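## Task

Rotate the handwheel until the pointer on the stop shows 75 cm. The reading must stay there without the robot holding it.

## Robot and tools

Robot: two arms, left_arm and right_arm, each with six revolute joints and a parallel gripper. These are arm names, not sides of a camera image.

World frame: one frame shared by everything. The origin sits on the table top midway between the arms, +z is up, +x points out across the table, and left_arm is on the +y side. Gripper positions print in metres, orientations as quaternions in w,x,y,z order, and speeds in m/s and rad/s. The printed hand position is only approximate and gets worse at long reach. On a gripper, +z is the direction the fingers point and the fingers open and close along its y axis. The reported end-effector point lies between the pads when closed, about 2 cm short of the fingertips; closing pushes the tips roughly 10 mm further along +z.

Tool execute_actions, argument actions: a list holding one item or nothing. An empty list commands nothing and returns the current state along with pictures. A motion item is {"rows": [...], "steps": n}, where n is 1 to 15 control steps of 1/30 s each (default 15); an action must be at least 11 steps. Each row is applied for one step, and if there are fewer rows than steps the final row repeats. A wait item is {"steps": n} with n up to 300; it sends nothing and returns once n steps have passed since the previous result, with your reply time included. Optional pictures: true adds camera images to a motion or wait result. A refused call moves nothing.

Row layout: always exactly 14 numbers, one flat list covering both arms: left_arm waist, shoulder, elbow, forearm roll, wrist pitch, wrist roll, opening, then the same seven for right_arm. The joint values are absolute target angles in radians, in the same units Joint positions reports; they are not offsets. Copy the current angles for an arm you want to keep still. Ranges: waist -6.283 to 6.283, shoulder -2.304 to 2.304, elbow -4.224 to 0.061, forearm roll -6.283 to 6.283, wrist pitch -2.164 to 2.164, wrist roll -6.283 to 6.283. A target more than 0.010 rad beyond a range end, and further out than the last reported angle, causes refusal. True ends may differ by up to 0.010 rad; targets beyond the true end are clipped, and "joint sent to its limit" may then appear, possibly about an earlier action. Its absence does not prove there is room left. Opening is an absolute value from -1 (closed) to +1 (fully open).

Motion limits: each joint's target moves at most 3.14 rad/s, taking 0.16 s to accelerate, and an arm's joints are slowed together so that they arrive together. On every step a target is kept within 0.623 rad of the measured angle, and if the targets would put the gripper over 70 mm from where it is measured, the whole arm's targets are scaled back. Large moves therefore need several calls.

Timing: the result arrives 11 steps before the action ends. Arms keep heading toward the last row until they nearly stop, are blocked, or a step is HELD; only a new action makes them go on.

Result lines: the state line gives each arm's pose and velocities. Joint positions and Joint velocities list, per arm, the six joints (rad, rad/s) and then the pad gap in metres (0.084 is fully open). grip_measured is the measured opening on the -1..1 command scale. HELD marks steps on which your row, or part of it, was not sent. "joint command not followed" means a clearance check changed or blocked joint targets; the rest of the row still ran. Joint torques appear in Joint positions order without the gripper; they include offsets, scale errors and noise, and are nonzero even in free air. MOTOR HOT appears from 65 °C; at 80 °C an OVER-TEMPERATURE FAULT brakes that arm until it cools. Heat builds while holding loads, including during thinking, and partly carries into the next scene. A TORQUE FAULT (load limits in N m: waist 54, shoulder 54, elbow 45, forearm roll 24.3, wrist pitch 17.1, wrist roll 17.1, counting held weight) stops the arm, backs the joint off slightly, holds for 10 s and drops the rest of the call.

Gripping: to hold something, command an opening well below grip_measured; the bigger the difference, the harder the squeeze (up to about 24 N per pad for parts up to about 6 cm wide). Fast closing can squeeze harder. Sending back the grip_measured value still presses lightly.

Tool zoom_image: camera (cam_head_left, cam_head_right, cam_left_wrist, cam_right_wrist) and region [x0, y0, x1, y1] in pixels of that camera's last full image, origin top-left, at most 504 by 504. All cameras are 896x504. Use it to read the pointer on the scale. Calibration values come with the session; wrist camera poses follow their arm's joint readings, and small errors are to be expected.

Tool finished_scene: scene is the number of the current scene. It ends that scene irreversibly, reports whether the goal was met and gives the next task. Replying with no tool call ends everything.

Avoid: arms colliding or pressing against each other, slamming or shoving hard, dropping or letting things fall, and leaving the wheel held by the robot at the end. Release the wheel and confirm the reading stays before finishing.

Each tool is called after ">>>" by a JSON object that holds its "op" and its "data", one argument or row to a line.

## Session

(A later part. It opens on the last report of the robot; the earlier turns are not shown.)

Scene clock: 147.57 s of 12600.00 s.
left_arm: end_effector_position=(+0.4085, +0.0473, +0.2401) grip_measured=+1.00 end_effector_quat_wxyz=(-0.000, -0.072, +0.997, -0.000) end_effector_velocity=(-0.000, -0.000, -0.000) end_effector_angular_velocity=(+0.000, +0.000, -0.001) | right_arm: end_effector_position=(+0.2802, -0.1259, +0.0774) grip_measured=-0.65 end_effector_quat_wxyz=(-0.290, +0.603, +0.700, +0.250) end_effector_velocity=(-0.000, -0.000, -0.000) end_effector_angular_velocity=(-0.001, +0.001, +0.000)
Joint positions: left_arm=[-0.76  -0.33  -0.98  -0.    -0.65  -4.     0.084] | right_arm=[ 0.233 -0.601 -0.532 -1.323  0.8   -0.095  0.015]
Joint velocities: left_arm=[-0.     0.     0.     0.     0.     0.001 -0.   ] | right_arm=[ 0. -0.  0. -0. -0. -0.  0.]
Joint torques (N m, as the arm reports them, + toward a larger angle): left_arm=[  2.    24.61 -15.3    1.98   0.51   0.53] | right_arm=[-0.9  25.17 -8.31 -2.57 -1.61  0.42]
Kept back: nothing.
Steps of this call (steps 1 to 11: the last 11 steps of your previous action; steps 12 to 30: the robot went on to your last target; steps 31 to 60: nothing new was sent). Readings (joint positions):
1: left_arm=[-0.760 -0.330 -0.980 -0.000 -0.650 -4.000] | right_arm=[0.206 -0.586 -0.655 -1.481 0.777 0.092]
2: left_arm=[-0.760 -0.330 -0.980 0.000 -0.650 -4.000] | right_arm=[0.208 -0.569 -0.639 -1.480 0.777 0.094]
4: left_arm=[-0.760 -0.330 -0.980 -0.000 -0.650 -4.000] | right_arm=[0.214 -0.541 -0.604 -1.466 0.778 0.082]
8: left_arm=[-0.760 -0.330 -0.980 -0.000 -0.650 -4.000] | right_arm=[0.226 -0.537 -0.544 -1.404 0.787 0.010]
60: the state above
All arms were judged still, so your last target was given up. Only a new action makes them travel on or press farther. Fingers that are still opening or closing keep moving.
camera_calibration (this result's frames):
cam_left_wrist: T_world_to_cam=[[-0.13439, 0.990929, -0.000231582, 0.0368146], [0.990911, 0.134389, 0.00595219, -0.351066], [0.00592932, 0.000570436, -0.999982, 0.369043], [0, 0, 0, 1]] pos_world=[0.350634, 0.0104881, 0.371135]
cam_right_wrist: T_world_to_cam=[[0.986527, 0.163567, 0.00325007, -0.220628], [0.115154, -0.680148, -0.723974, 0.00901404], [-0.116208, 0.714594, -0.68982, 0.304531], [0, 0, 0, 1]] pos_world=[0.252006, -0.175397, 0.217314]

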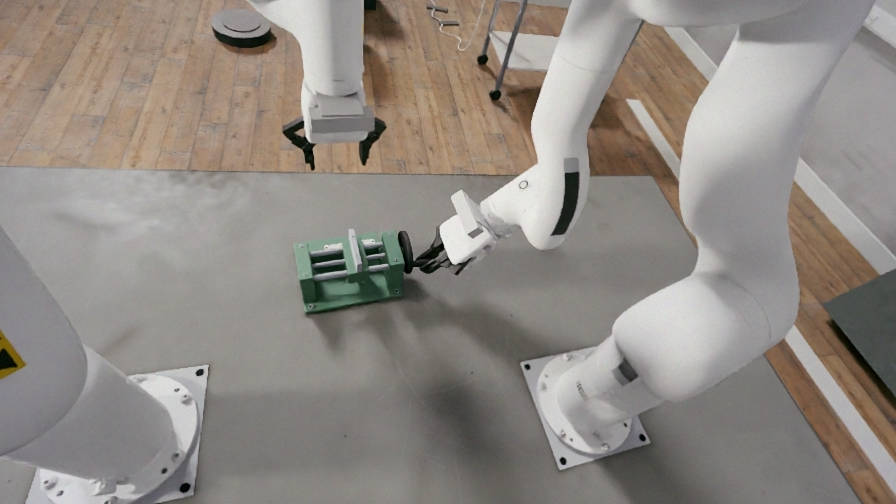

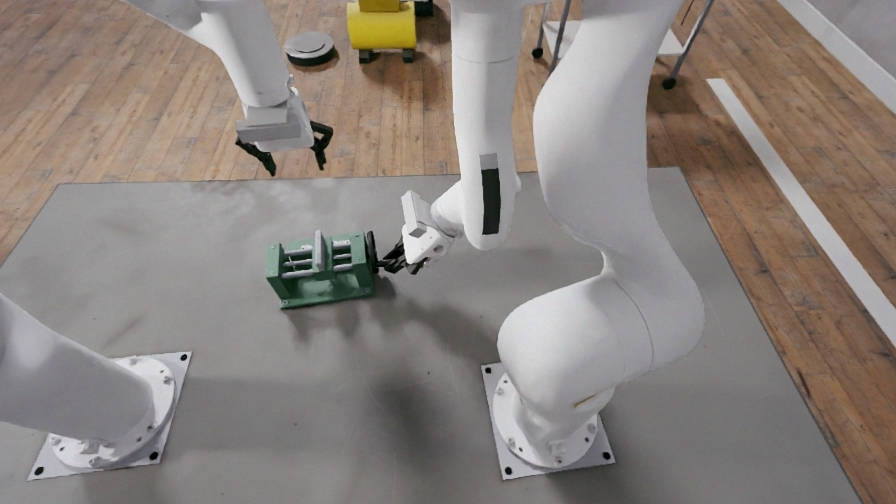

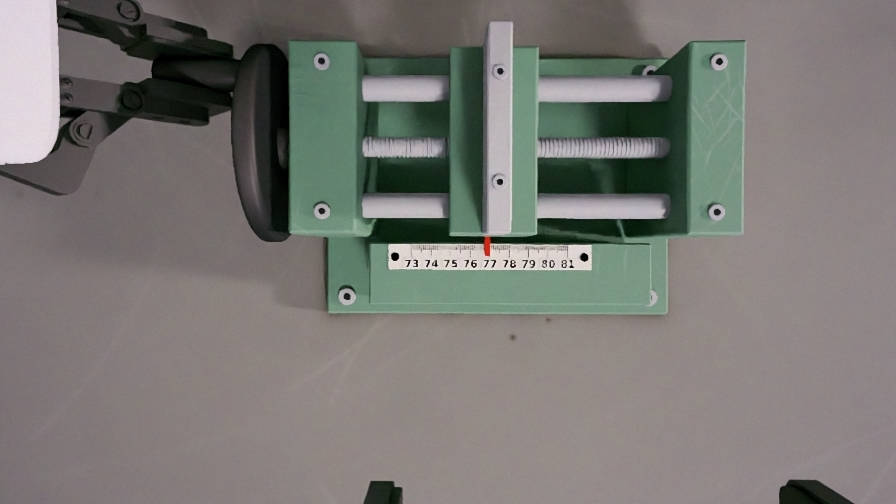

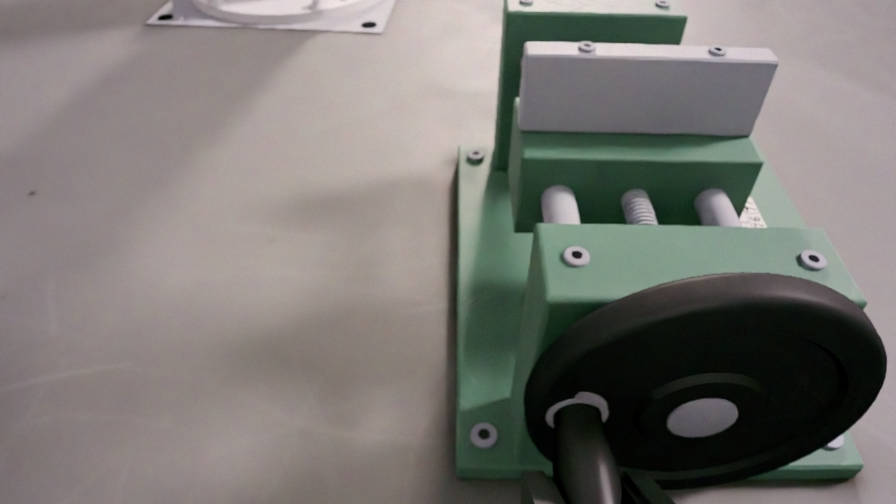

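>>> {"op": "execute_actions", "data": {
  "actions": [
    {"rows": [[-0.76,-0.33,-0.98,0,-0.65,-4,1,0.23308,-0.60472,-0.53273,-1.3199,0.80072,-0.09873,-0.9],[-0.76,-0.33,-0.98,0,-0.65,-4,1,0.23309,-0.61217,-0.53468,-1.31472,0.80207,-0.10617,-0.9],[-0.76,-0.33,-0.98,0,-0.65,-4,1,0.23283,-0.62369,-0.53887,-1.3079,0.80395,-0.11628,-0.9],[-0.76,-0.33,-0.98,0,-0.65,-4,1,0.23227,-0.63922,-0.54533,-1.29977,0.80633,-0.12872,-0.9],[-0.76,-0.33,-0.98,0,-0.65,-4,1,0.231,-0.65807,-0.5556,-1.29211,0.80871,-0.14149,-0.9],[-0.76,-0.33,-0.98,0,-0.65,-4,1,0.22887,-0.68016,-0.57067,-1.28681,0.81067,-0.15212,-0.9],[-0.76,-0.33,-0.98,0,-0.65,-4,1,0.22607,-0.69999,-0.58842,-1.28704,0.81111,-0.15581,-0.9],[-0.76,-0.33,-0.98,0,-0.65,-4,1,0.22281,-0.71644,-0.6078,-1.29264,0.80995,-0.15241,-0.9],[-0.76,-0.33,-0.98,0,-0.65,-4,1,0.21932,-0.72876,-0.62768,-1.30309,0.80743,-0.14235,-0.9],[-0.76,-0.33,-0.98,0,-0.65,-4,1,0.21581,-0.73683,-0.64707,-1.3173,0.80394,-0.12695,-0.9],[-0.76,-0.33,-0.98,0,-0.65,-4,1,0.21241,-0.74067,-0.66519,-1.33441,0.79993,-0.10724,-0.9],[-0.76,-0.33,-0.98,0,-0.65,-4,1,0.20935,-0.73975,-0.68098,-1.35397,0.79572,-0.08367,-0.9],[-0.76,-0.33,-0.98,0,-0.65,-4,1,0.20667,-0.73467,-0.694,-1.37473,0.79169,-0.05792,-0.9],[-0.76,-0.33,-0.98,0,-0.65,-4,1,0.20447,-0.72569,-0.70375,-1.3959,0.78806,-0.03105,-0.9],[-0.76,-0.33,-0.98,0,-0.65,-4,1,0.2028,-0.71315,-0.70987,-1.41668,0.78495,-0.00409,-0.9]], "steps": 15}
  ]
}}

>>> {"op": "execute_actions", "data": {
  "actions": [
    {"rows": [[-0.76,-0.33,-0.98,0,-0.65,-4,1,0.20169,-0.69748,-0.71213,-1.4363,0.78241,0.02196,-0.9],[-0.76,-0.33,-0.98,0,-0.65,-4,1,0.20118,-0.6792,-0.71044,-1.45407,0.78041,0.04617,-0.9],[-0.76,-0.33,-0.98,0,-0.65,-4,1,0.20127,-0.65893,-0.70487,-1.46936,0.77889,0.06772,-0.9],[-0.76,-0.33,-0.98,0,-0.65,-4,1,0.20196,-0.63733,-0.69562,-1.48165,0.77778,0.08587,-0.9],[-0.76,-0.33,-0.98,0,-0.65,-4,1,0.20323,-0.61518,-0.68305,-1.49049,0.77697,0.09999,-0.9],[-0.76,-0.33,-0.98,0,-0.65,-4,1,0.20505,-0.59329,-0.66761,-1.49552,0.77639,0.10957,-0.9],[-0.76,-0.33,-0.98,0,-0.65,-4,1,0.20738,-0.57253,-0.64992,-1.49647,0.77599,0.11416,-0.9],[-0.76,-0.33,-0.98,0,-0.65,-4,1,0.21014,-0.55381,-0.63065,-1.49314,0.77576,0.11339,-0.9],[-0.76,-0.33,-0.98,0,-0.65,-4,1,0.21326,-0.53806,-0.6106,-1.48542,0.77576,0.10704,-0.9],[-0.76,-0.33,-0.98,0,-0.65,-4,1,0.21664,-0.52618,-0.59061,-1.47339,0.77612,0.09503,-0.9],[-0.76,-0.33,-0.98,0,-0.65,-4,1,0.22013,-0.51896,-0.57157,-1.45731,0.77702,0.07754,-0.9],[-0.76,-0.33,-0.98,0,-0.65,-4,1,0.2236,-0.51702,-0.55438,-1.4377,0.77864,0.05505,-0.9],[-0.76,-0.33,-0.98,0,-0.65,-4,1,0.22686,-0.52068,-0.53988,-1.41538,0.78113,0.02842,-0.9],[-0.76,-0.33,-0.98,0,-0.65,-4,1,0.22973,-0.52994,-0.52883,-1.39143,0.78455,-0.00117,-0.9]], "steps": 14}
  ]
}}

>>> {"op": "execute_actions", "data": {
  "actions": [
    {"rows": [[-0.76,-0.33,-0.98,0,-0.65,-4,1,0.23205,-0.54442,-0.52181,-1.36711,0.7888,-0.03219,-0.9],[-0.76,-0.33,-0.98,0,-0.65,-4,1,0.23366,-0.56335,-0.5192,-1.3438,0.79364,-0.06295,-0.9],[-0.76,-0.33,-0.98,0,-0.65,-4,1,0.23445,-0.58564,-0.52116,-1.32285,0.7987,-0.0917,-0.9],[-0.76,-0.33,-0.98,0,-0.65,-4,1,0.23435,-0.60999,-0.52757,-1.30542,0.80351,-0.11684,-0.9],[-0.76,-0.33,-0.98,0,-0.65,-4,1,0.23339,-0.63502,-0.53808,-1.29241,0.80758,-0.13701,-0.9],[-0.76,-0.33,-0.98,0,-0.65,-4,1,0.23161,-0.65936,-0.55212,-1.2844,0.8105,-0.15123,-0.9],[-0.76,-0.33,-0.98,0,-0.65,-4,1,0.22915,-0.68183,-0.56898,-1.28158,0.81197,-0.15897,-0.9],[-0.76,-0.33,-0.98,0,-0.65,-4,1,0.22615,-0.70146,-0.5878,-1.28387,0.81191,-0.1601,-0.9],[-0.76,-0.33,-0.98,0,-0.65,-4,1,0.2228,-0.71752,-0.60771,-1.2909,0.81038,-0.15485,-0.9],[-0.76,-0.33,-0.98,0,-0.65,-4,1,0.21928,-0.72955,-0.6278,-1.30212,0.80764,-0.14376,-0.9],[-0.76,-0.33,-0.98,0,-0.65,-4,1,0.21577,-0.73729,-0.64723,-1.31687,0.80402,-0.1276,-0.9],[-0.76,-0.33,-0.98,0,-0.65,-4,1,0.21241,-0.74067,-0.66519,-1.33441,0.79993,-0.10724,-0.9],[-0.76,-0.33,-0.98,0,-0.65,-4,1,0.20935,-0.73975,-0.68098,-1.35397,0.79572,-0.08367,-0.9],[-0.76,-0.33,-0.98,0,-0.65,-4,1,0.20667,-0.73467,-0.694,-1.37473,0.79169,-0.05792,-0.9]], "steps": 14}
  ]
}}

>>> {"op": "execute_actions", "data": {
  "actions": [
    {"rows": [[-0.76,-0.33,-0.98,0,-0.65,-4,1,0.20447,-0.72569,-0.70375,-1.3959,0.78806,-0.03105,-0.9],[-0.76,-0.33,-0.98,0,-0.65,-4,1,0.2028,-0.71315,-0.70987,-1.41668,0.78495,-0.00409,-0.9],[-0.76,-0.33,-0.98,0,-0.65,-4,1,0.20169,-0.69748,-0.71213,-1.4363,0.78241,0.02196,-0.9],[-0.76,-0.33,-0.98,0,-0.65,-4,1,0.20118,-0.6792,-0.71044,-1.45407,0.78041,0.04617,-0.9],[-0.76,-0.33,-0.98,0,-0.65,-4,1,0.20127,-0.65893,-0.70487,-1.46936,0.77889,0.06772,-0.9],[-0.76,-0.33,-0.98,0,-0.65,-4,1,0.20196,-0.63733,-0.69562,-1.48165,0.77778,0.08587,-0.9],[-0.76,-0.33,-0.98,0,-0.65,-4,1,0.20323,-0.61518,-0.68305,-1.49049,0.77697,0.09999,-0.9],[-0.76,-0.33,-0.98,0,-0.65,-4,1,0.20505,-0.59329,-0.66761,-1.49552,0.77639,0.10957,-0.9],[-0.76,-0.33,-0.98,0,-0.65,-4,1,0.20738,-0.57253,-0.64992,-1.49647,0.77599,0.11416,-0.9],[-0.76,-0.33,-0.98,0,-0.65,-4,1,0.21014,-0.55381,-0.63065,-1.49314,0.77576,0.11339,-0.9],[-0.76,-0.33,-0.98,0,-0.65,-4,1,0.21326,-0.53806,-0.6106,-1.48542,0.77576,0.10704,-0.9],[-0.76,-0.33,-0.98,0,-0.65,-4,1,0.21664,-0.52618,-0.59061,-1.47339,0.77612,0.09503,-0.9]], "steps": 12}
  ]
}}

>>> {"op": "execute_actions", "data": {
  "actions": [
    {"rows": [[-0.76,-0.33,-0.98,0,-0.65,-4,1,0.22013,-0.51896,-0.57157,-1.45731,0.77702,0.07754,-0.9],[-0.76,-0.33,-0.98,0,-0.65,-4,1,0.2236,-0.51702,-0.55438,-1.4377,0.77864,0.05505,-0.9],[-0.76,-0.33,-0.98,0,-0.65,-4,1,0.22686,-0.52068,-0.53988,-1.41538,0.78113,0.02842,-0.9],[-0.76,-0.33,-0.98,0,-0.65,-4,1,0.22973,-0.52994,-0.52883,-1.39143,0.78455,-0.00117,-0.9],[-0.76,-0.33,-0.98,0,-0.65,-4,1,0.23205,-0.54442,-0.52181,-1.36711,0.7888,-0.03219,-0.9],[-0.76,-0.33,-0.98,0,-0.65,-4,1,0.23366,-0.56335,-0.5192,-1.3438,0.79364,-0.06295,-0.9],[-0.76,-0.33,-0.98,0,-0.65,-4,1,0.23445,-0.58564,-0.52116,-1.32285,0.7987,-0.0917,-0.9],[-0.76,-0.33,-0.98,0,-0.65,-4,1,0.23435,-0.60999,-0.52757,-1.30542,0.80351,-0.11684,-0.9],[-0.76,-0.33,-0.98,0,-0.65,-4,1,0.23339,-0.63502,-0.53808,-1.29241,0.80758,-0.13701,-0.9],[-0.76,-0.33,-0.98,0,-0.65,-4,1,0.23161,-0.65936,-0.55212,-1.2844,0.8105,-0.15123,-0.9],[-0.76,-0.33,-0.98,0,-0.65,-4,1,0.22915,-0.68183,-0.56898,-1.28158,0.81197,-0.15897,-0.9]], "steps": 11}
  ]
}}

>>> {"op": "execute_actions", "data": {
  "actions": [
    {"rows": [[-0.76,-0.33,-0.98,0,-0.65,-4,1,0.22615,-0.70146,-0.5878,-1.28387,0.81191,-0.1601,-0.9],[-0.76,-0.33,-0.98,0,-0.65,-4,1,0.2228,-0.71752,-0.60771,-1.2909,0.81038,-0.15485,-0.9],[-0.76,-0.33,-0.98,0,-0.65,-4,1,0.21928,-0.72955,-0.6278,-1.30212,0.80764,-0.14376,-0.9],[-0.76,-0.33,-0.98,0,-0.65,-4,1,0.21577,-0.73729,-0.64723,-1.31687,0.80402,-0.1276,-0.9],[-0.76,-0.33,-0.98,0,-0.65,-4,1,0.21241,-0.74067,-0.66519,-1.33441,0.79993,-0.10724,-0.9],[-0.76,-0.33,-0.98,0,-0.65,-4,1,0.20935,-0.73975,-0.68098,-1.35397,0.79572,-0.08367,-0.9],[-0.76,-0.33,-0.98,0,-0.65,-4,1,0.20667,-0.73467,-0.694,-1.37473,0.79169,-0.05792,-0.9],[-0.76,-0.33,-0.98,0,-0.65,-4,1,0.20447,-0.72569,-0.70375,-1.3959,0.78806,-0.03105,-0.9],[-0.76,-0.33,-0.98,0,-0.65,-4,1,0.2028,-0.71315,-0.70987,-1.41668,0.78495,-0.00409,-0.9],[-0.76,-0.33,-0.98,0,-0.65,-4,1,0.20169,-0.69748,-0.71213,-1.4363,0.78241,0.02196,-0.9],[-0.76,-0.33,-0.98,0,-0.65,-4,1,0.20118,-0.6792,-0.71044,-1.45407,0.78041,0.04617,-0.9]], "steps": 11}
  ]
}}

>>> {"op": "execute_actions", "data": {
  "actions": [
    {"rows": [[-0.76,-0.33,-0.98,0,-0.65,-4,1,0.20127,-0.65893,-0.70487,-1.46936,0.77889,0.06772,-0.9],[-0.76,-0.33,-0.98,0,-0.65,-4,1,0.20196,-0.63733,-0.69562,-1.48165,0.77778,0.08587,-0.9],[-0.76,-0.33,-0.98,0,-0.65,-4,1,0.20323,-0.61518,-0.68305,-1.49049,0.77697,0.09999,-0.9],[-0.76,-0.33,-0.98,0,-0.65,-4,1,0.20505,-0.59329,-0.66761,-1.49552,0.77639,0.10957,-0.9],[-0.76,-0.33,-0.98,0,-0.65,-4,1,0.20738,-0.57253,-0.64992,-1.49647,0.77599,0.11416,-0.9],[-0.76,-0.33,-0.98,0,-0.65,-4,1,0.21014,-0.55381,-0.63065,-1.49314,0.77576,0.11339,-0.9],[-0.76,-0.33,-0.98,0,-0.65,-4,1,0.21326,-0.53806,-0.6106,-1.48542,0.77576,0.10704,-0.9],[-0.76,-0.33,-0.98,0,-0.65,-4,1,0.21664,-0.52618,-0.59061,-1.47339,0.77612,0.09503,-0.9],[-0.76,-0.33,-0.98,0,-0.65,-4,1,0.22013,-0.51896,-0.57157,-1.45731,0.77702,0.07754,-0.9],[-0.76,-0.33,-0.98,0,-0.65,-4,1,0.2236,-0.51702,-0.55438,-1.4377,0.77864,0.05505,-0.9],[-0.76,-0.33,-0.98,0,-0.65,-4,1,0.22686,-0.52068,-0.53988,-1.41538,0.78113,0.02842,-0.9],[-0.76,-0.33,-0.98,0,-0.65,-4,1,0.22973,-0.52994,-0.52883,-1.39143,0.78455,-0.00117,-0.9],[-0.76,-0.33,-0.98,0,-0.65,-4,1,0.23205,-0.54442,-0.52181,-1.36711,0.7888,-0.03219,-0.9],[-0.76,-0.33,-0.98,0,-0.65,-4,1,0.23366,-0.56335,-0.5192,-1.3438,0.79364,-0.06295,-0.9],[-0.76,-0.33,-0.98,0,-0.65,-4,1,0.23445,-0.58564,-0.52116,-1.32285,0.7987,-0.0917,-0.9]], "steps": 15}
  ]
}}

>>> {"op": "execute_actions", "data": {
  "actions": [
    {"rows": [[-0.76,-0.33,-0.98,0,-0.65,-4,1,0.23435,-0.60999,-0.52757,-1.30542,0.80351,-0.11684,-0.9],[-0.76,-0.33,-0.98,0,-0.65,-4,1,0.23339,-0.63502,-0.53808,-1.29241,0.80758,-0.13701,-0.9],[-0.76,-0.33,-0.98,0,-0.65,-4,1,0.23161,-0.65936,-0.55212,-1.2844,0.8105,-0.15123,-0.9],[-0.76,-0.33,-0.98,0,-0.65,-4,1,0.22915,-0.68183,-0.56898,-1.28158,0.81197,-0.15897,-0.9],[-0.76,-0.33,-0.98,0,-0.65,-4,1,0.22615,-0.70146,-0.5878,-1.28387,0.81191,-0.1601,-0.9],[-0.76,-0.33,-0.98,0,-0.65,-4,1,0.2228,-0.71752,-0.60771,-1.2909,0.81038,-0.15485,-0.9],[-0.76,-0.33,-0.98,0,-0.65,-4,1,0.21928,-0.72955,-0.6278,-1.30212,0.80764,-0.14376,-0.9],[-0.76,-0.33,-0.98,0,-0.65,-4,1,0.21577,-0.73729,-0.64723,-1.31687,0.80402,-0.1276,-0.9],[-0.76,-0.33,-0.98,0,-0.65,-4,1,0.21241,-0.74067,-0.66519,-1.33441,0.79993,-0.10724,-0.9],[-0.76,-0.33,-0.98,0,-0.65,-4,1,0.20935,-0.73975,-0.68098,-1.35397,0.79572,-0.08367,-0.9],[-0.76,-0.33,-0.98,0,-0.65,-4,1,0.20667,-0.73467,-0.694,-1.37473,0.79169,-0.05792,-0.9],[-0.76,-0.33,-0.98,0,-0.65,-4,1,0.20447,-0.72569,-0.70375,-1.3959,0.78806,-0.03105,-0.9],[-0.76,-0.33,-0.98,0,-0.65,-4,1,0.2028,-0.71315,-0.70987,-1.41668,0.78495,-0.00409,-0.9]], "steps": 13}
  ]
}}

>>> {"op": "execute_actions", "data": {
  "actions": [
    {"rows": [[-0.76,-0.33,-0.98,0,-0.65,-4,1,0.20169,-0.69748,-0.71213,-1.4363,0.78241,0.02196,-0.9],[-0.76,-0.33,-0.98,0,-0.65,-4,1,0.20118,-0.6792,-0.71044,-1.45407,0.78041,0.04617,-0.9],[-0.76,-0.33,-0.98,0,-0.65,-4,1,0.20127,-0.65893,-0.70487,-1.46936,0.77889,0.06772,-0.9],[-0.76,-0.33,-0.98,0,-0.65,-4,1,0.20196,-0.63733,-0.69562,-1.48165,0.77778,0.08587,-0.9],[-0.76,-0.33,-0.98,0,-0.65,-4,1,0.20323,-0.61518,-0.68305,-1.49049,0.77697,0.09999,-0.9],[-0.76,-0.33,-0.98,0,-0.65,-4,1,0.20505,-0.59329,-0.66761,-1.49552,0.77639,0.10957,-0.9],[-0.76,-0.33,-0.98,0,-0.65,-4,1,0.20738,-0.57253,-0.64992,-1.49647,0.77599,0.11416,-0.9],[-0.76,-0.33,-0.98,0,-0.65,-4,1,0.21014,-0.55381,-0.63065,-1.49314,0.77576,0.11339,-0.9],[-0.76,-0.33,-0.98,0,-0.65,-4,1,0.21326,-0.53806,-0.6106,-1.48542,0.77576,0.10704,-0.9],[-0.76,-0.33,-0.98,0,-0.65,-4,1,0.21664,-0.52618,-0.59061,-1.47339,0.77612,0.09503,-0.9],[-0.76,-0.33,-0.98,0,-0.65,-4,1,0.22013,-0.51896,-0.57157,-1.45731,0.77702,0.07754,-0.9]], "steps": 11}
  ]
}}

>>> {"op": "execute_actions", "data": {
  "actions": [
    {"rows": [[-0.76,-0.33,-0.98,0,-0.65,-4,1,0.2236,-0.51702,-0.55438,-1.4377,0.77864,0.05505,-0.9],[-0.76,-0.33,-0.98,0,-0.65,-4,1,0.22686,-0.52068,-0.53988,-1.41538,0.78113,0.02842,-0.9],[-0.76,-0.33,-0.98,0,-0.65,-4,1,0.22973,-0.52994,-0.52883,-1.39143,0.78455,-0.00117,-0.9],[-0.76,-0.33,-0.98,0,-0.65,-4,1,0.23205,-0.54442,-0.52181,-1.36711,0.7888,-0.03219,-0.9],[-0.76,-0.33,-0.98,0,-0.65,-4,1,0.23325,-0.56082,-0.52042,-1.34819,0.79284,-0.05738,-0.9],[-0.76,-0.33,-0.98,0,-0.65,-4,1,0.2337,-0.57585,-0.5222,-1.335,0.79609,-0.07566,-0.9],[-0.76,-0.33,-0.98,0,-0.65,-4,1,0.2337,-0.58792,-0.52535,-1.32682,0.79835,-0.08751,-0.9],[-0.76,-0.33,-0.98,0,-0.65,-4,1,0.23351,-0.59617,-0.52839,-1.32248,0.79969,-0.09414,-0.9],[-0.76,-0.33,-0.98,0,-0.65,-4,1,0.23332,-0.60046,-0.53044,-1.32099,0.80024,-0.09668,-0.9],[-0.76,-0.33,-0.98,0,-0.65,-4,1,0.23316,-0.60083,-0.53131,-1.32197,0.80012,-0.0956,-0.9],[-0.76,-0.33,-0.98,0,-0.65,-4,1,0.23308,-0.60104,-0.53179,-1.3225,0.80006,-0.09501,-0.9]], "steps": 11}
  ]
}}

>>> {"op": "execute_actions", "data": {
  "actions": [
    {"steps": 50}
  ],
  "pictures": true
}}

Scene clock: 172.97 s of 12600.00 s.
left_arm: end_effector_position=(+0.4085, +0.0473, +0.2401) grip_measured=+1.00 end_effector_quat_wxyz=(-0.000, -0.072, +0.997, -0.000) end_effector_velocity=(-0.001, +0.000, -0.001) end_effector_angular_velocity=(+0.001, +0.001, -0.002) | right_arm: end_effector_position=(+0.2802, -0.1259, +0.0753) grip_measured=-0.65 end_effector_quat_wxyz=(-0.290, +0.603, +0.700, +0.250) end_effector_velocity=(+0.003, +0.001, -0.050) end_effector_angular_velocity=(-0.000, -0.002, +0.003)
Joint positions: left_arm=[-0.76  -0.33  -0.98   0.    -0.65  -4.     0.084] | right_arm=[ 0.233 -0.608 -0.534 -1.318  0.801 -0.102  0.015]
Joint velocities: left_arm=[-0.    -0.     0.001 -0.    -0.     0.002  0.   ] | right_arm=[-0.    -0.165 -0.052  0.106  0.028 -0.156 -0.   ]
Joint torques (N m, as the arm reports them, + toward a larger angle): left_arm=[  3.66  22.79 -14.44   1.84   0.62   0.31] | right_arm=[-1.35 17.27 -7.42 -1.87 -1.54 -0.02]
Steps of this call (steps 1 to 758: nothing new was sent; steps 759 to 762: the first 4 steps of this action). Readings (joint positions):
759: left_arm=[-0.760 -0.330 -0.980 -0.000 -0.650 -4.000] | right_arm=[0.233 -0.601 -0.532 -1.323 0.800 -0.095]
760: left_arm=[-0.760 -0.330 -0.980 0.000 -0.650 -4.000] | right_arm=[0.233 -0.602 -0.532 -1.322 0.800 -0.096]
762: the state above

Scene clock: 173.43 s of 12600.00 s.
left_arm: end_effector_position=(+0.4085, +0.0473, +0.2401) grip_measured=+1.00 end_effector_quat_wxyz=(-0.000, -0.072, +0.997, -0.000) end_effector_velocity=(+0.000, -0.000, +0.000) end_effector_angular_velocity=(-0.000, -0.000, -0.000) | right_arm: end_effector_position=(+0.3390, -0.1179, +0.0575) grip_measured=-0.65 end_effector_quat_wxyz=(-0.289, +0.603, +0.700, +0.250) end_effector_velocity=(+0.122, +0.018, +0.164) end_effector_angular_velocity=(+0.009, -0.001, +0.006)
Joint positions: left_arm=[-0.76  -0.33  -0.98   0.    -0.65  -4.     0.084] | right_arm=[ 0.205 -0.714 -0.699 -1.401  0.787 -0.022  0.015]
Joint velocities: left_arm=[-0.     0.    -0.001 -0.    -0.     0.    -0.   ] | right_arm=[-0.053  0.342 -0.179 -0.569 -0.08   0.723 -0.   ]
Joint torques (N m, as the arm reports them, + toward a larger angle): left_arm=[  3.21  24.55 -14.1    1.6    0.65   0.61] | right_arm=[ 3.97 41.86 -5.86 -2.95 -0.74  0.42]
Steps of this call (steps 1 to 11: the last 11 steps of your previous action; steps 12 to 14: the first 3 steps of this action). Readings (joint positions):
12: left_arm=[-0.760 -0.330 -0.980 -0.000 -0.650 -4.000] | right_arm=[0.209 -0.730 -0.680 -1.364 0.793 -0.069]
13: left_arm=[-0.760 -0.330 -0.980 -0.000 -0.650 -4.000] | right_arm=[0.207 -0.724 -0.691 -1.382 0.790 -0.046]
14: the state above

Scene clock: 173.90 s of 12600.00 s.
left_arm: end_effector_position=(+0.4085, +0.0473, +0.2401) grip_measured=+1.00 end_effector_quat_wxyz=(-0.000, -0.072, +0.997, -0.000) end_effector_velocity=(+0.000, +0.000, -0.000) end_effector_angular_velocity=(-0.000, +0.000, +0.000) | right_arm: end_effector_position=(+0.2919, -0.1243, +0.1022) grip_measured=-0.65 end_effector_quat_wxyz=(-0.290, +0.603, +0.700, +0.250) end_effector_velocity=(-0.153, -0.021, -0.130) end_effector_angular_velocity=(+0.008, +0.010, -0.001)
Joint positions: left_arm=[-0.76  -0.33  -0.98   0.    -0.65  -4.     0.084] | right_arm=[ 0.227 -0.534 -0.543 -1.405  0.783  0.013  0.016]
Joint velocities: left_arm=[ 0. -0. -0. -0.  0.  0.  0.] | right_arm=[ 0.076 -0.239  0.306  0.608  0.099 -0.75  -0.   ]
Joint torques (N m, as the arm reports them, + toward a larger angle): left_arm=[  2.6   25.33 -14.81   2.22   0.66   0.54] | right_arm=[  6.07   9.73 -11.21  -1.75   0.14   0.17]
Steps of this call (steps 1 to 11: the last 11 steps of your previous action; steps 12 to 14: the first 3 steps of this action). Readings (joint positions):
12: left_arm=[-0.760 -0.330 -0.980 0.000 -0.650 -4.000] | right_arm=[0.221 -0.528 -0.569 -1.442 0.778 0.058]
13: left_arm=[-0.760 -0.330 -0.980 0.000 -0.650 -4.000] | right_arm=[0.224 -0.528 -0.555 -1.424 0.780 0.037]
14: the state above

Scene clock: 174.30 s of 12600.00 s.
left_arm: end_effector_position=(+0.4085, +0.0473, +0.2401) grip_measured=+1.00 end_effector_quat_wxyz=(-0.000, -0.072, +0.997, -0.000) end_effector_velocity=(-0.001, +0.000, -0.001) end_effector_angular_velocity=(+0.001, +0.001, -0.000) | right_arm: end_effector_position=(+0.3154, -0.1211, +0.0447) grip_measured=-0.65 end_effector_quat_wxyz=(-0.290, +0.603, +0.700, +0.249) end_effector_velocity=(+0.204, +0.028, +0.014) end_effector_angular_velocity=(-0.003, -0.005, -0.005)
Joint positions: left_arm=[-0.76  -0.33  -0.98   0.    -0.65  -4.     0.084] | right_arm=[ 0.215 -0.731 -0.651 -1.331  0.8   -0.109  0.015]
Joint velocities: left_arm=[-0.     0.     0.002 -0.     0.     0.     0.   ] | right_arm=[-0.092 -0.114 -0.499 -0.443 -0.101  0.512  0.   ]
Joint torques (N m, as the arm reports them, + toward a larger angle): left_arm=[  2.8   25.31 -14.59   2.13   0.63   0.45] | right_arm=[ -3.06  49.05 -11.27  -3.87   0.9    0.67]
Steps of this call (steps 1 to 11: the last 11 steps of your previous action; step 12: the first step of this action). Readings (joint positions):
12: the state above

Scene clock: 174.67 s of 12600.00 s.
left_arm: end_effector_position=(+0.4085, +0.0473, +0.2401) grip_measured=+1.00 end_effector_quat_wxyz=(-0.000, -0.072, +0.997, -0.000) end_effector_velocity=(-0.000, +0.000, -0.000) end_effector_angular_velocity=(+0.001, +0.001, +0.000) | right_arm: end_effector_position=(+0.3347, -0.1183, +0.1013) grip_measured=-0.65 end_effector_quat_wxyz=(-0.290, +0.603, +0.700, +0.249) end_effector_velocity=(-0.151, -0.021, +0.140) end_effector_angular_velocity=(-0.005, +0.004, +0.001)
Joint positions: left_arm=[-0.76  -0.33  -0.98  -0.    -0.65  -4.     0.084] | right_arm=[ 0.207 -0.586 -0.656 -1.487  0.777  0.099  0.016]
Joint velocities: left_arm=[ 0.    -0.     0.001 -0.     0.    -0.    -0.   ] | right_arm=[ 0.065  0.576  0.486 -0.032 -0.016  0.135  0.   ]
Joint torques (N m, as the arm reports them, + toward a larger angle): left_arm=[  1.59  25.36 -13.78   1.9    0.54   0.65] | right_arm=[ 6.6  21.95 -8.   -1.78  0.74  0.37]
Kept back: the last 11 steps of this action.
Steps of this call (steps 1 to 11: the last 11 steps of your previous action). Readings (joint positions):
1: left_arm=[-0.760 -0.330 -0.980 0.000 -0.650 -4.000] | right_arm=[0.212 -0.732 -0.667 -1.347 0.796 -0.090]
2: left_arm=[-0.760 -0.330 -0.980 0.000 -0.650 -4.000] | right_arm=[0.209 -0.730 -0.681 -1.364 0.793 -0.069]
4: left_arm=[-0.760 -0.330 -0.980 -0.000 -0.650 -4.000] | right_arm=[0.205 -0.714 -0.699 -1.401 0.788 -0.022]
8: left_arm=[-0.760 -0.330 -0.980 0.000 -0.650 -4.000] | right_arm=[0.202 -0.647 -0.694 -1.467 0.779 0.066]
11: the state above

Scene clock: 175.03 s of 12600.00 s.
left_arm: end_effector_position=(+0.4085, +0.0473, +0.2401) grip_measured=+1.00 end_effector_quat_wxyz=(-0.000, -0.072, +0.997, -0.000) end_effector_velocity=(-0.000, -0.000, +0.000) end_effector_angular_velocity=(-0.000, -0.000, -0.001) | right_arm: end_effector_position=(+0.2803, -0.1258, +0.0785) grip_measured=-0.65 end_effector_quat_wxyz=(-0.290, +0.603, +0.699, +0.250) end_effector_velocity=(-0.007, -0.001, -0.207) end_effector_angular_velocity=(-0.001, -0.003, +0.002)
Joint positions: left_arm=[-0.76  -0.33  -0.98  -0.    -0.65  -4.     0.084] | right_arm=[ 0.233 -0.598 -0.531 -1.325  0.8   -0.091  0.015]
Joint velocities: left_arm=[-0.  0. -0.  0.  0.  0. -0.] | right_arm=[ 0.004 -0.661 -0.155  0.481  0.122 -0.688 -0.   ]
Joint torques (N m, as the arm reports them, + toward a larger angle): left_arm=[  2.53  25.78 -13.85   2.22   0.57   0.44] | right_arm=[  3.61  24.48 -13.36  -2.78   0.12   0.43]
Kept back: the last 11 steps of this action.
Steps of this call (steps 1 to 11: the last 11 steps of your previous action). Readings (joint positions):
1: left_arm=[-0.760 -0.330 -0.980 0.000 -0.650 -4.000] | right_arm=[0.209 -0.568 -0.639 -1.485 0.776 0.101]
2: left_arm=[-0.760 -0.330 -0.980 -0.000 -0.650 -4.000] | right_arm=[0.212 -0.552 -0.621 -1.480 0.776 0.098]
4: left_arm=[-0.760 -0.330 -0.980 0.000 -0.650 -4.000] | right_arm=[0.218 -0.532 -0.585 -1.458 0.777 0.076]
8: left_arm=[-0.760 -0.330 -0.980 0.000 -0.650 -4.000] | right_arm=[0.229 -0.544 -0.534 -1.384 0.787 -0.013]
11: the state above

Scene clock: 175.53 s of 12600.00 s.
left_arm: end_effector_position=(+0.4085, +0.0473, +0.2401) grip_measured=+1.00 end_effector_quat_wxyz=(-0.000, -0.072, +0.997, -0.000) end_effector_velocity=(+0.000, -0.000, +0.000) end_effector_angular_velocity=(-0.000, -0.000, -0.000) | right_arm: end_effector_position=(+0.3455, -0.1168, +0.0771) grip_measured=-0.65 end_effector_quat_wxyz=(-0.290, +0.603, +0.700, +0.250) end_effector_velocity=(+0.001, +0.000, +0.206) end_effector_angular_velocity=(-0.004, +0.009, +0.003)
Joint positions: left_arm=[-0.76  -0.33  -0.98  -0.    -0.65  -4.     0.084] | right_arm=[ 0.202 -0.667 -0.701 -1.454  0.781  0.047  0.015]
Joint velocities: left_arm=[-0.  0. -0.  0.  0.  0. -0.] | right_arm=[ 0.     0.567  0.146 -0.435 -0.052  0.608  0.   ]
Joint torques (N m, as the arm reports them, + toward a larger angle): left_arm=[  2.89  24.42 -15.06   2.44   0.61   0.64] | right_arm=[ 7.02 35.92 -8.09 -1.44  0.97 -0.05]
Steps of this call (steps 1 to 11: the last 11 steps of your previous action; steps 12 to 15: the first 4 steps of this action). Readings (joint positions):
12: left_arm=[-0.760 -0.330 -0.980 -0.000 -0.650 -4.000] | right_arm=[0.205 -0.714 -0.699 -1.401 0.788 -0.022]
13: left_arm=[-0.760 -0.330 -0.980 -0.000 -0.650 -4.000] | right_arm=[0.203 -0.701 -0.703 -1.420 0.785 0.002]
15: the state above

Scene clock: 175.97 s of 12600.00 s.
left_arm: end_effector_position=(+0.4085, +0.0473, +0.2401) grip_measured=+1.00 end_effector_quat_wxyz=(-0.000, -0.072, +0.997, -0.000) end_effector_velocity=(-0.000, +0.000, -0.000) end_effector_angular_velocity=(+0.001, +0.001, +0.001) | right_arm: end_effector_position=(+0.2836, -0.1253, +0.0917) grip_measured=-0.65 end_effector_quat_wxyz=(-0.290, +0.603, +0.700, +0.250) end_effector_velocity=(-0.094, -0.014, -0.184) end_effector_angular_velocity=(+0.002, +0.008, -0.004)
Joint positions: left_arm=[-0.76  -0.33  -0.98  -0.    -0.65  -4.     0.084] | right_arm=[ 0.231 -0.558 -0.529 -1.363  0.791 -0.04   0.016]
Joint velocities: left_arm=[ 0.     0.     0.001 -0.    -0.    -0.001 -0.   ] | right_arm=[ 0.048 -0.495  0.102  0.621  0.128 -0.809  0.   ]
Joint torques (N m, as the arm reports them, + toward a larger angle): left_arm=[  1.75  25.86 -14.05   2.02   0.41   0.6 ] | right_arm=[  5.08  13.55 -12.41  -1.97   0.82   0.19]
Steps of this call (steps 1 to 11: the last 11 steps of your previous action; steps 12 to 13: the first 2 steps of this action). Readings (joint positions):
12: left_arm=[-0.760 -0.330 -0.980 -0.000 -0.650 -4.000] | right_arm=[0.229 -0.544 -0.535 -1.384 0.787 -0.013]
13: the state above

Scene clock: 176.33 s of 12600.00 s.
left_arm: end_effector_position=(+0.4085, +0.0473, +0.2401) grip_measured=+1.00 end_effector_quat_wxyz=(-0.000, -0.072, +0.997, -0.000) end_effector_velocity=(-0.000, +0.000, -0.000) end_effector_angular_velocity=(+0.000, +0.000, -0.000) | right_arm: end_effector_position=(+0.3222, -0.1201, +0.0460) grip_measured=-0.65 end_effector_quat_wxyz=(-0.289, +0.603, +0.700, +0.249) end_effector_velocity=(+0.201, +0.029, +0.060) end_effector_angular_velocity=(+0.008, -0.017, -0.011)
Joint positions: left_arm=[-0.76  -0.33  -0.98  -0.    -0.65  -4.     0.084] | right_arm=[ 0.212 -0.733 -0.667 -1.347  0.797 -0.09   0.015]
Joint velocities: left_arm=[-0.    -0.     0.001 -0.     0.     0.    -0.   ] | right_arm=[-0.089  0.012 -0.445 -0.495 -0.1    0.597  0.   ]
Joint torques (N m, as the arm reports them, + toward a larger angle): left_arm=[  0.87  24.03 -14.93   2.53   0.62   0.45] | right_arm=[-0.62 55.17 -8.61 -2.78  1.3   0.32]
Kept back: the last 11 steps of this action.
Steps of this call (steps 1 to 11: the last 11 steps of your previous action). Readings (joint positions):
1: left_arm=[-0.760 -0.330 -0.980 0.000 -0.650 -4.000] | right_arm=[0.232 -0.577 -0.528 -1.343 0.796 -0.066]
2: left_arm=[-0.760 -0.330 -0.980 0.000 -0.650 -4.000] | right_arm=[0.233 -0.598 -0.531 -1.325 0.800 -0.091]
4: left_arm=[-0.760 -0.330 -0.980 -0.000 -0.650 -4.000] | right_arm=[0.231 -0.643 -0.549 -1.301 0.807 -0.128]
8: left_arm=[-0.760 -0.330 -0.980 0.000 -0.650 -4.000] | right_arm=[0.222 -0.715 -0.616 -1.306 0.806 -0.136]
11: the state above

Scene clock: 176.70 s of 12600.00 s.
left_arm: end_effector_position=(+0.4085, +0.0473, +0.2401) grip_measured=+1.00 end_effector_quat_wxyz=(-0.000, -0.072, +0.997, -0.000) end_effector_velocity=(+0.000, +0.000, -0.000) end_effector_angular_velocity=(+0.000, +0.000, +0.001) | right_arm: end_effector_position=(+0.3292, -0.1190, +0.1055) grip_measured=-0.65 end_effector_quat_wxyz=(-0.290, +0.603, +0.700, +0.249) end_effector_velocity=(-0.175, -0.024, +0.105) end_effector_angular_velocity=(-0.003, +0.001, -0.004)
Joint positions: left_arm=[-0.76  -0.33  -0.98   0.    -0.65  -4.     0.084] | right_arm=[ 0.209 -0.568 -0.639 -1.485  0.776  0.101  0.016]
Joint velocities: left_arm=[ 0.001 -0.     0.     0.     0.    -0.001 -0.   ] | right_arm=[ 0.078  0.513  0.528  0.095 -0.007 -0.02   0.   ]
Joint torques (N m, as the arm reports them, + toward a larger angle): left_arm=[  1.6   22.14 -14.99   1.67   0.69   0.59] | right_arm=[ 8.03 15.42 -8.19 -0.84  1.17  0.23]
Kept back: the last 11 steps of this action.
Steps of this call (steps 1 to 11: the last 11 steps of your previous action). Readings (joint positions):
1: left_arm=[-0.760 -0.330 -0.980 -0.000 -0.650 -4.000] | right_arm=[0.209 -0.730 -0.681 -1.364 0.793 -0.069]
2: left_arm=[-0.760 -0.330 -0.980 0.000 -0.650 -4.000] | right_arm=[0.207 -0.723 -0.692 -1.382 0.791 -0.046]
4: left_arm=[-0.760 -0.330 -0.980 -0.000 -0.650 -4.000] | right_arm=[0.203 -0.701 -0.703 -1.420 0.785 0.002]
8: left_arm=[-0.760 -0.330 -0.980 -0.000 -0.650 -4.000] | right_arm=[0.203 -0.627 -0.684 -1.477 0.778 0.081]
11: the state above

Scene clock: 178.37 s of 12600.00 s.
left_arm: end_effector_position=(+0.4085, +0.0473, +0.2401) grip_measured=+1.00 end_effector_quat_wxyz=(-0.000, -0.072, +0.997, -0.000) end_effector_velocity=(+0.000, -0.000, +0.000) end_effector_angular_velocity=(-0.000, -0.000, -0.002) | right_arm: end_effector_position=(+0.2801, -0.1259, +0.0774) grip_measured=-0.65 end_effector_quat_wxyz=(-0.290, +0.603, +0.700, +0.250) end_effector_velocity=(+0.001, +0.000, +0.000) end_effector_angular_velocity=(-0.001, -0.002, +0.000)
Joint positions: left_arm=[-0.76  -0.33  -0.98  -0.    -0.65  -4.     0.084] | right_arm=[ 0.233 -0.601 -0.532 -1.322  0.8   -0.095  0.016]
Joint velocities: left_arm=[-0.    -0.    -0.    -0.     0.     0.002 -0.   ] | right_arm=[ 0.001  0.    -0.002  0.001 -0.001 -0.001  0.   ]
Joint torques (N m, as the arm reports them, + toward a larger angle): left_arm=[  0.25  24.69 -13.71   2.38   0.7    0.45] | right_arm=[ 5.74 25.57 -9.29 -2.59  0.41  0.36]
Kept back: nothing.
Steps of this call (steps 1 to 11: the last 11 steps of your previous action; steps 12 to 30: the robot went on to your last target; steps 31 to 50: nothing new was sent). Readings (joint positions):
1: left_arm=[-0.760 -0.330 -0.980 -0.000 -0.650 -4.000] | right_arm=[0.212 -0.552 -0.621 -1.480 0.776 0.098]
2: left_arm=[-0.760 -0.330 -0.980 0.000 -0.650 -4.000] | right_arm=[0.215 -0.540 -0.603 -1.471 0.777 0.089]
4: left_arm=[-0.760 -0.330 -0.980 0.000 -0.650 -4.000] | right_arm=[0.221 -0.527 -0.569 -1.442 0.779 0.058]
8: left_arm=[-0.760 -0.330 -0.980 0.000 -0.650 -4.000] | right_arm=[0.231 -0.556 -0.530 -1.367 0.790 -0.034]
50: the state above
All arms were judged still, so your last target was given up. Only a new action makes them travel on or press farther. Fingers that are still opening or closing keep moving.
camera_calibration (this result's frames):
cam_left_wrist: T_world_to_cam=[[-0.134389, 0.990929, -0.000231497, 0.0368143], [0.990911, 0.134388, 0.00595215, -0.351066], [0.00592927, 0.000570512, -0.999982, 0.369043], [0, 0, 0, 1]] pos_world=[0.350634, 0.0104881, 0.371135]
cam_right_wrist: T_world_to_cam=[[0.98653, 0.163548, 0.00319589, -0.220608], [0.11512, -0.680263, -0.723871, 0.00901346], [-0.116214, 0.714488, -0.689928, 0.304465], [0, 0, 0, 1]] pos_world=[0.251982, -0.175325, 0.217289]

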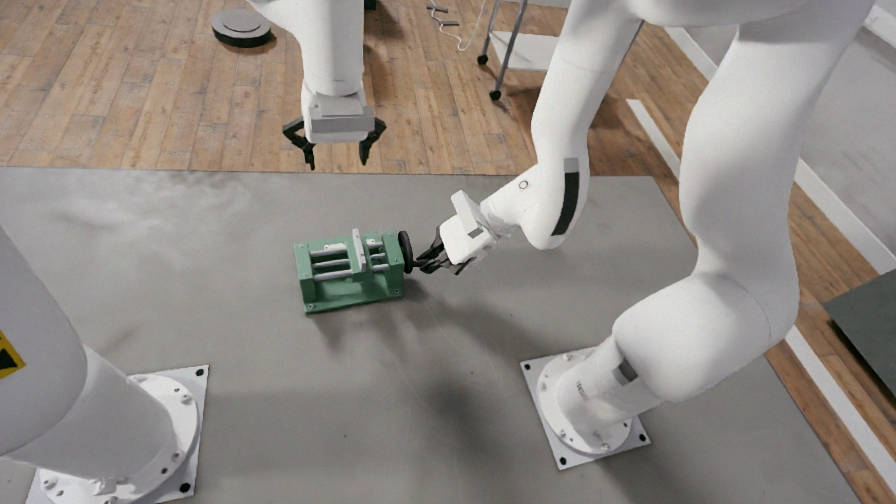

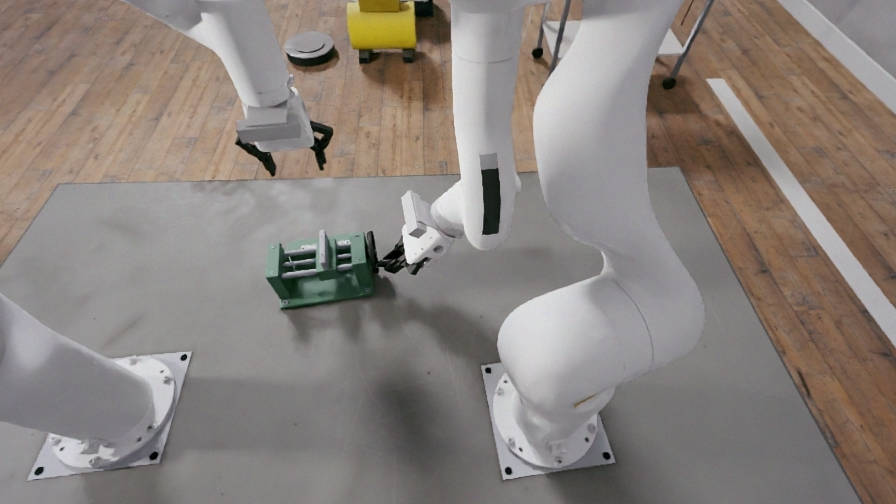

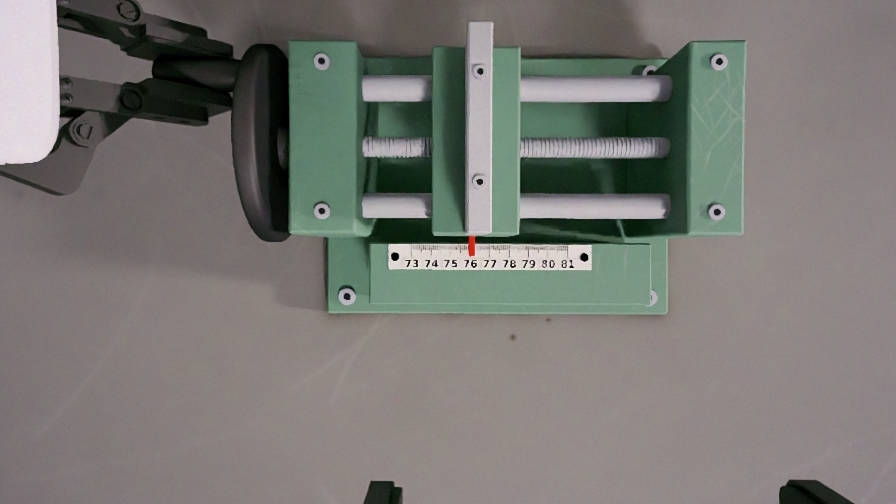

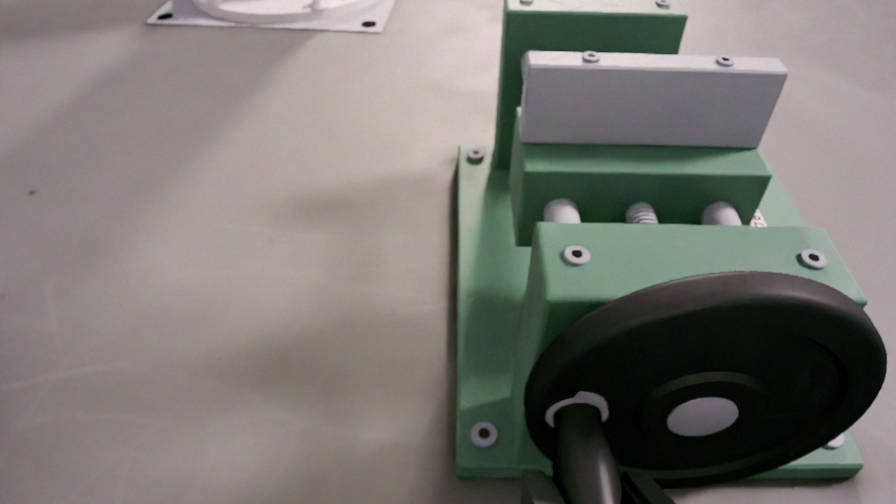

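>>> {"op": "zoom_image", "data": {
  "camera": "cam_left_wrist",
  "region": [420, 225, 520, 275]
}}

Region (420, 225, 520, 275) of cam_left_wrist's 896x504 image, scaled by 5.040, with more detail than that image has.

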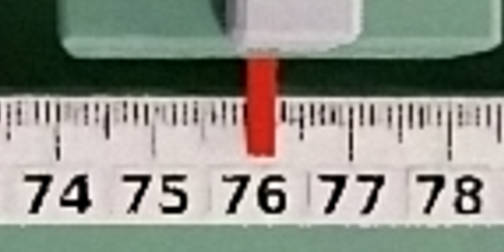

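>>> {"op": "zoom_image", "data": {
  "camera": "cam_left_wrist",
  "region": [440, 232, 500, 262]
}}

Region (440, 232, 500, 262) of cam_left_wrist's 896x504 image, scaled by 8.400, with more detail than that image has.

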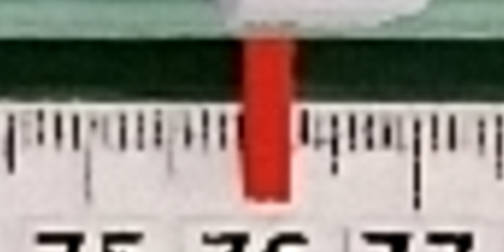

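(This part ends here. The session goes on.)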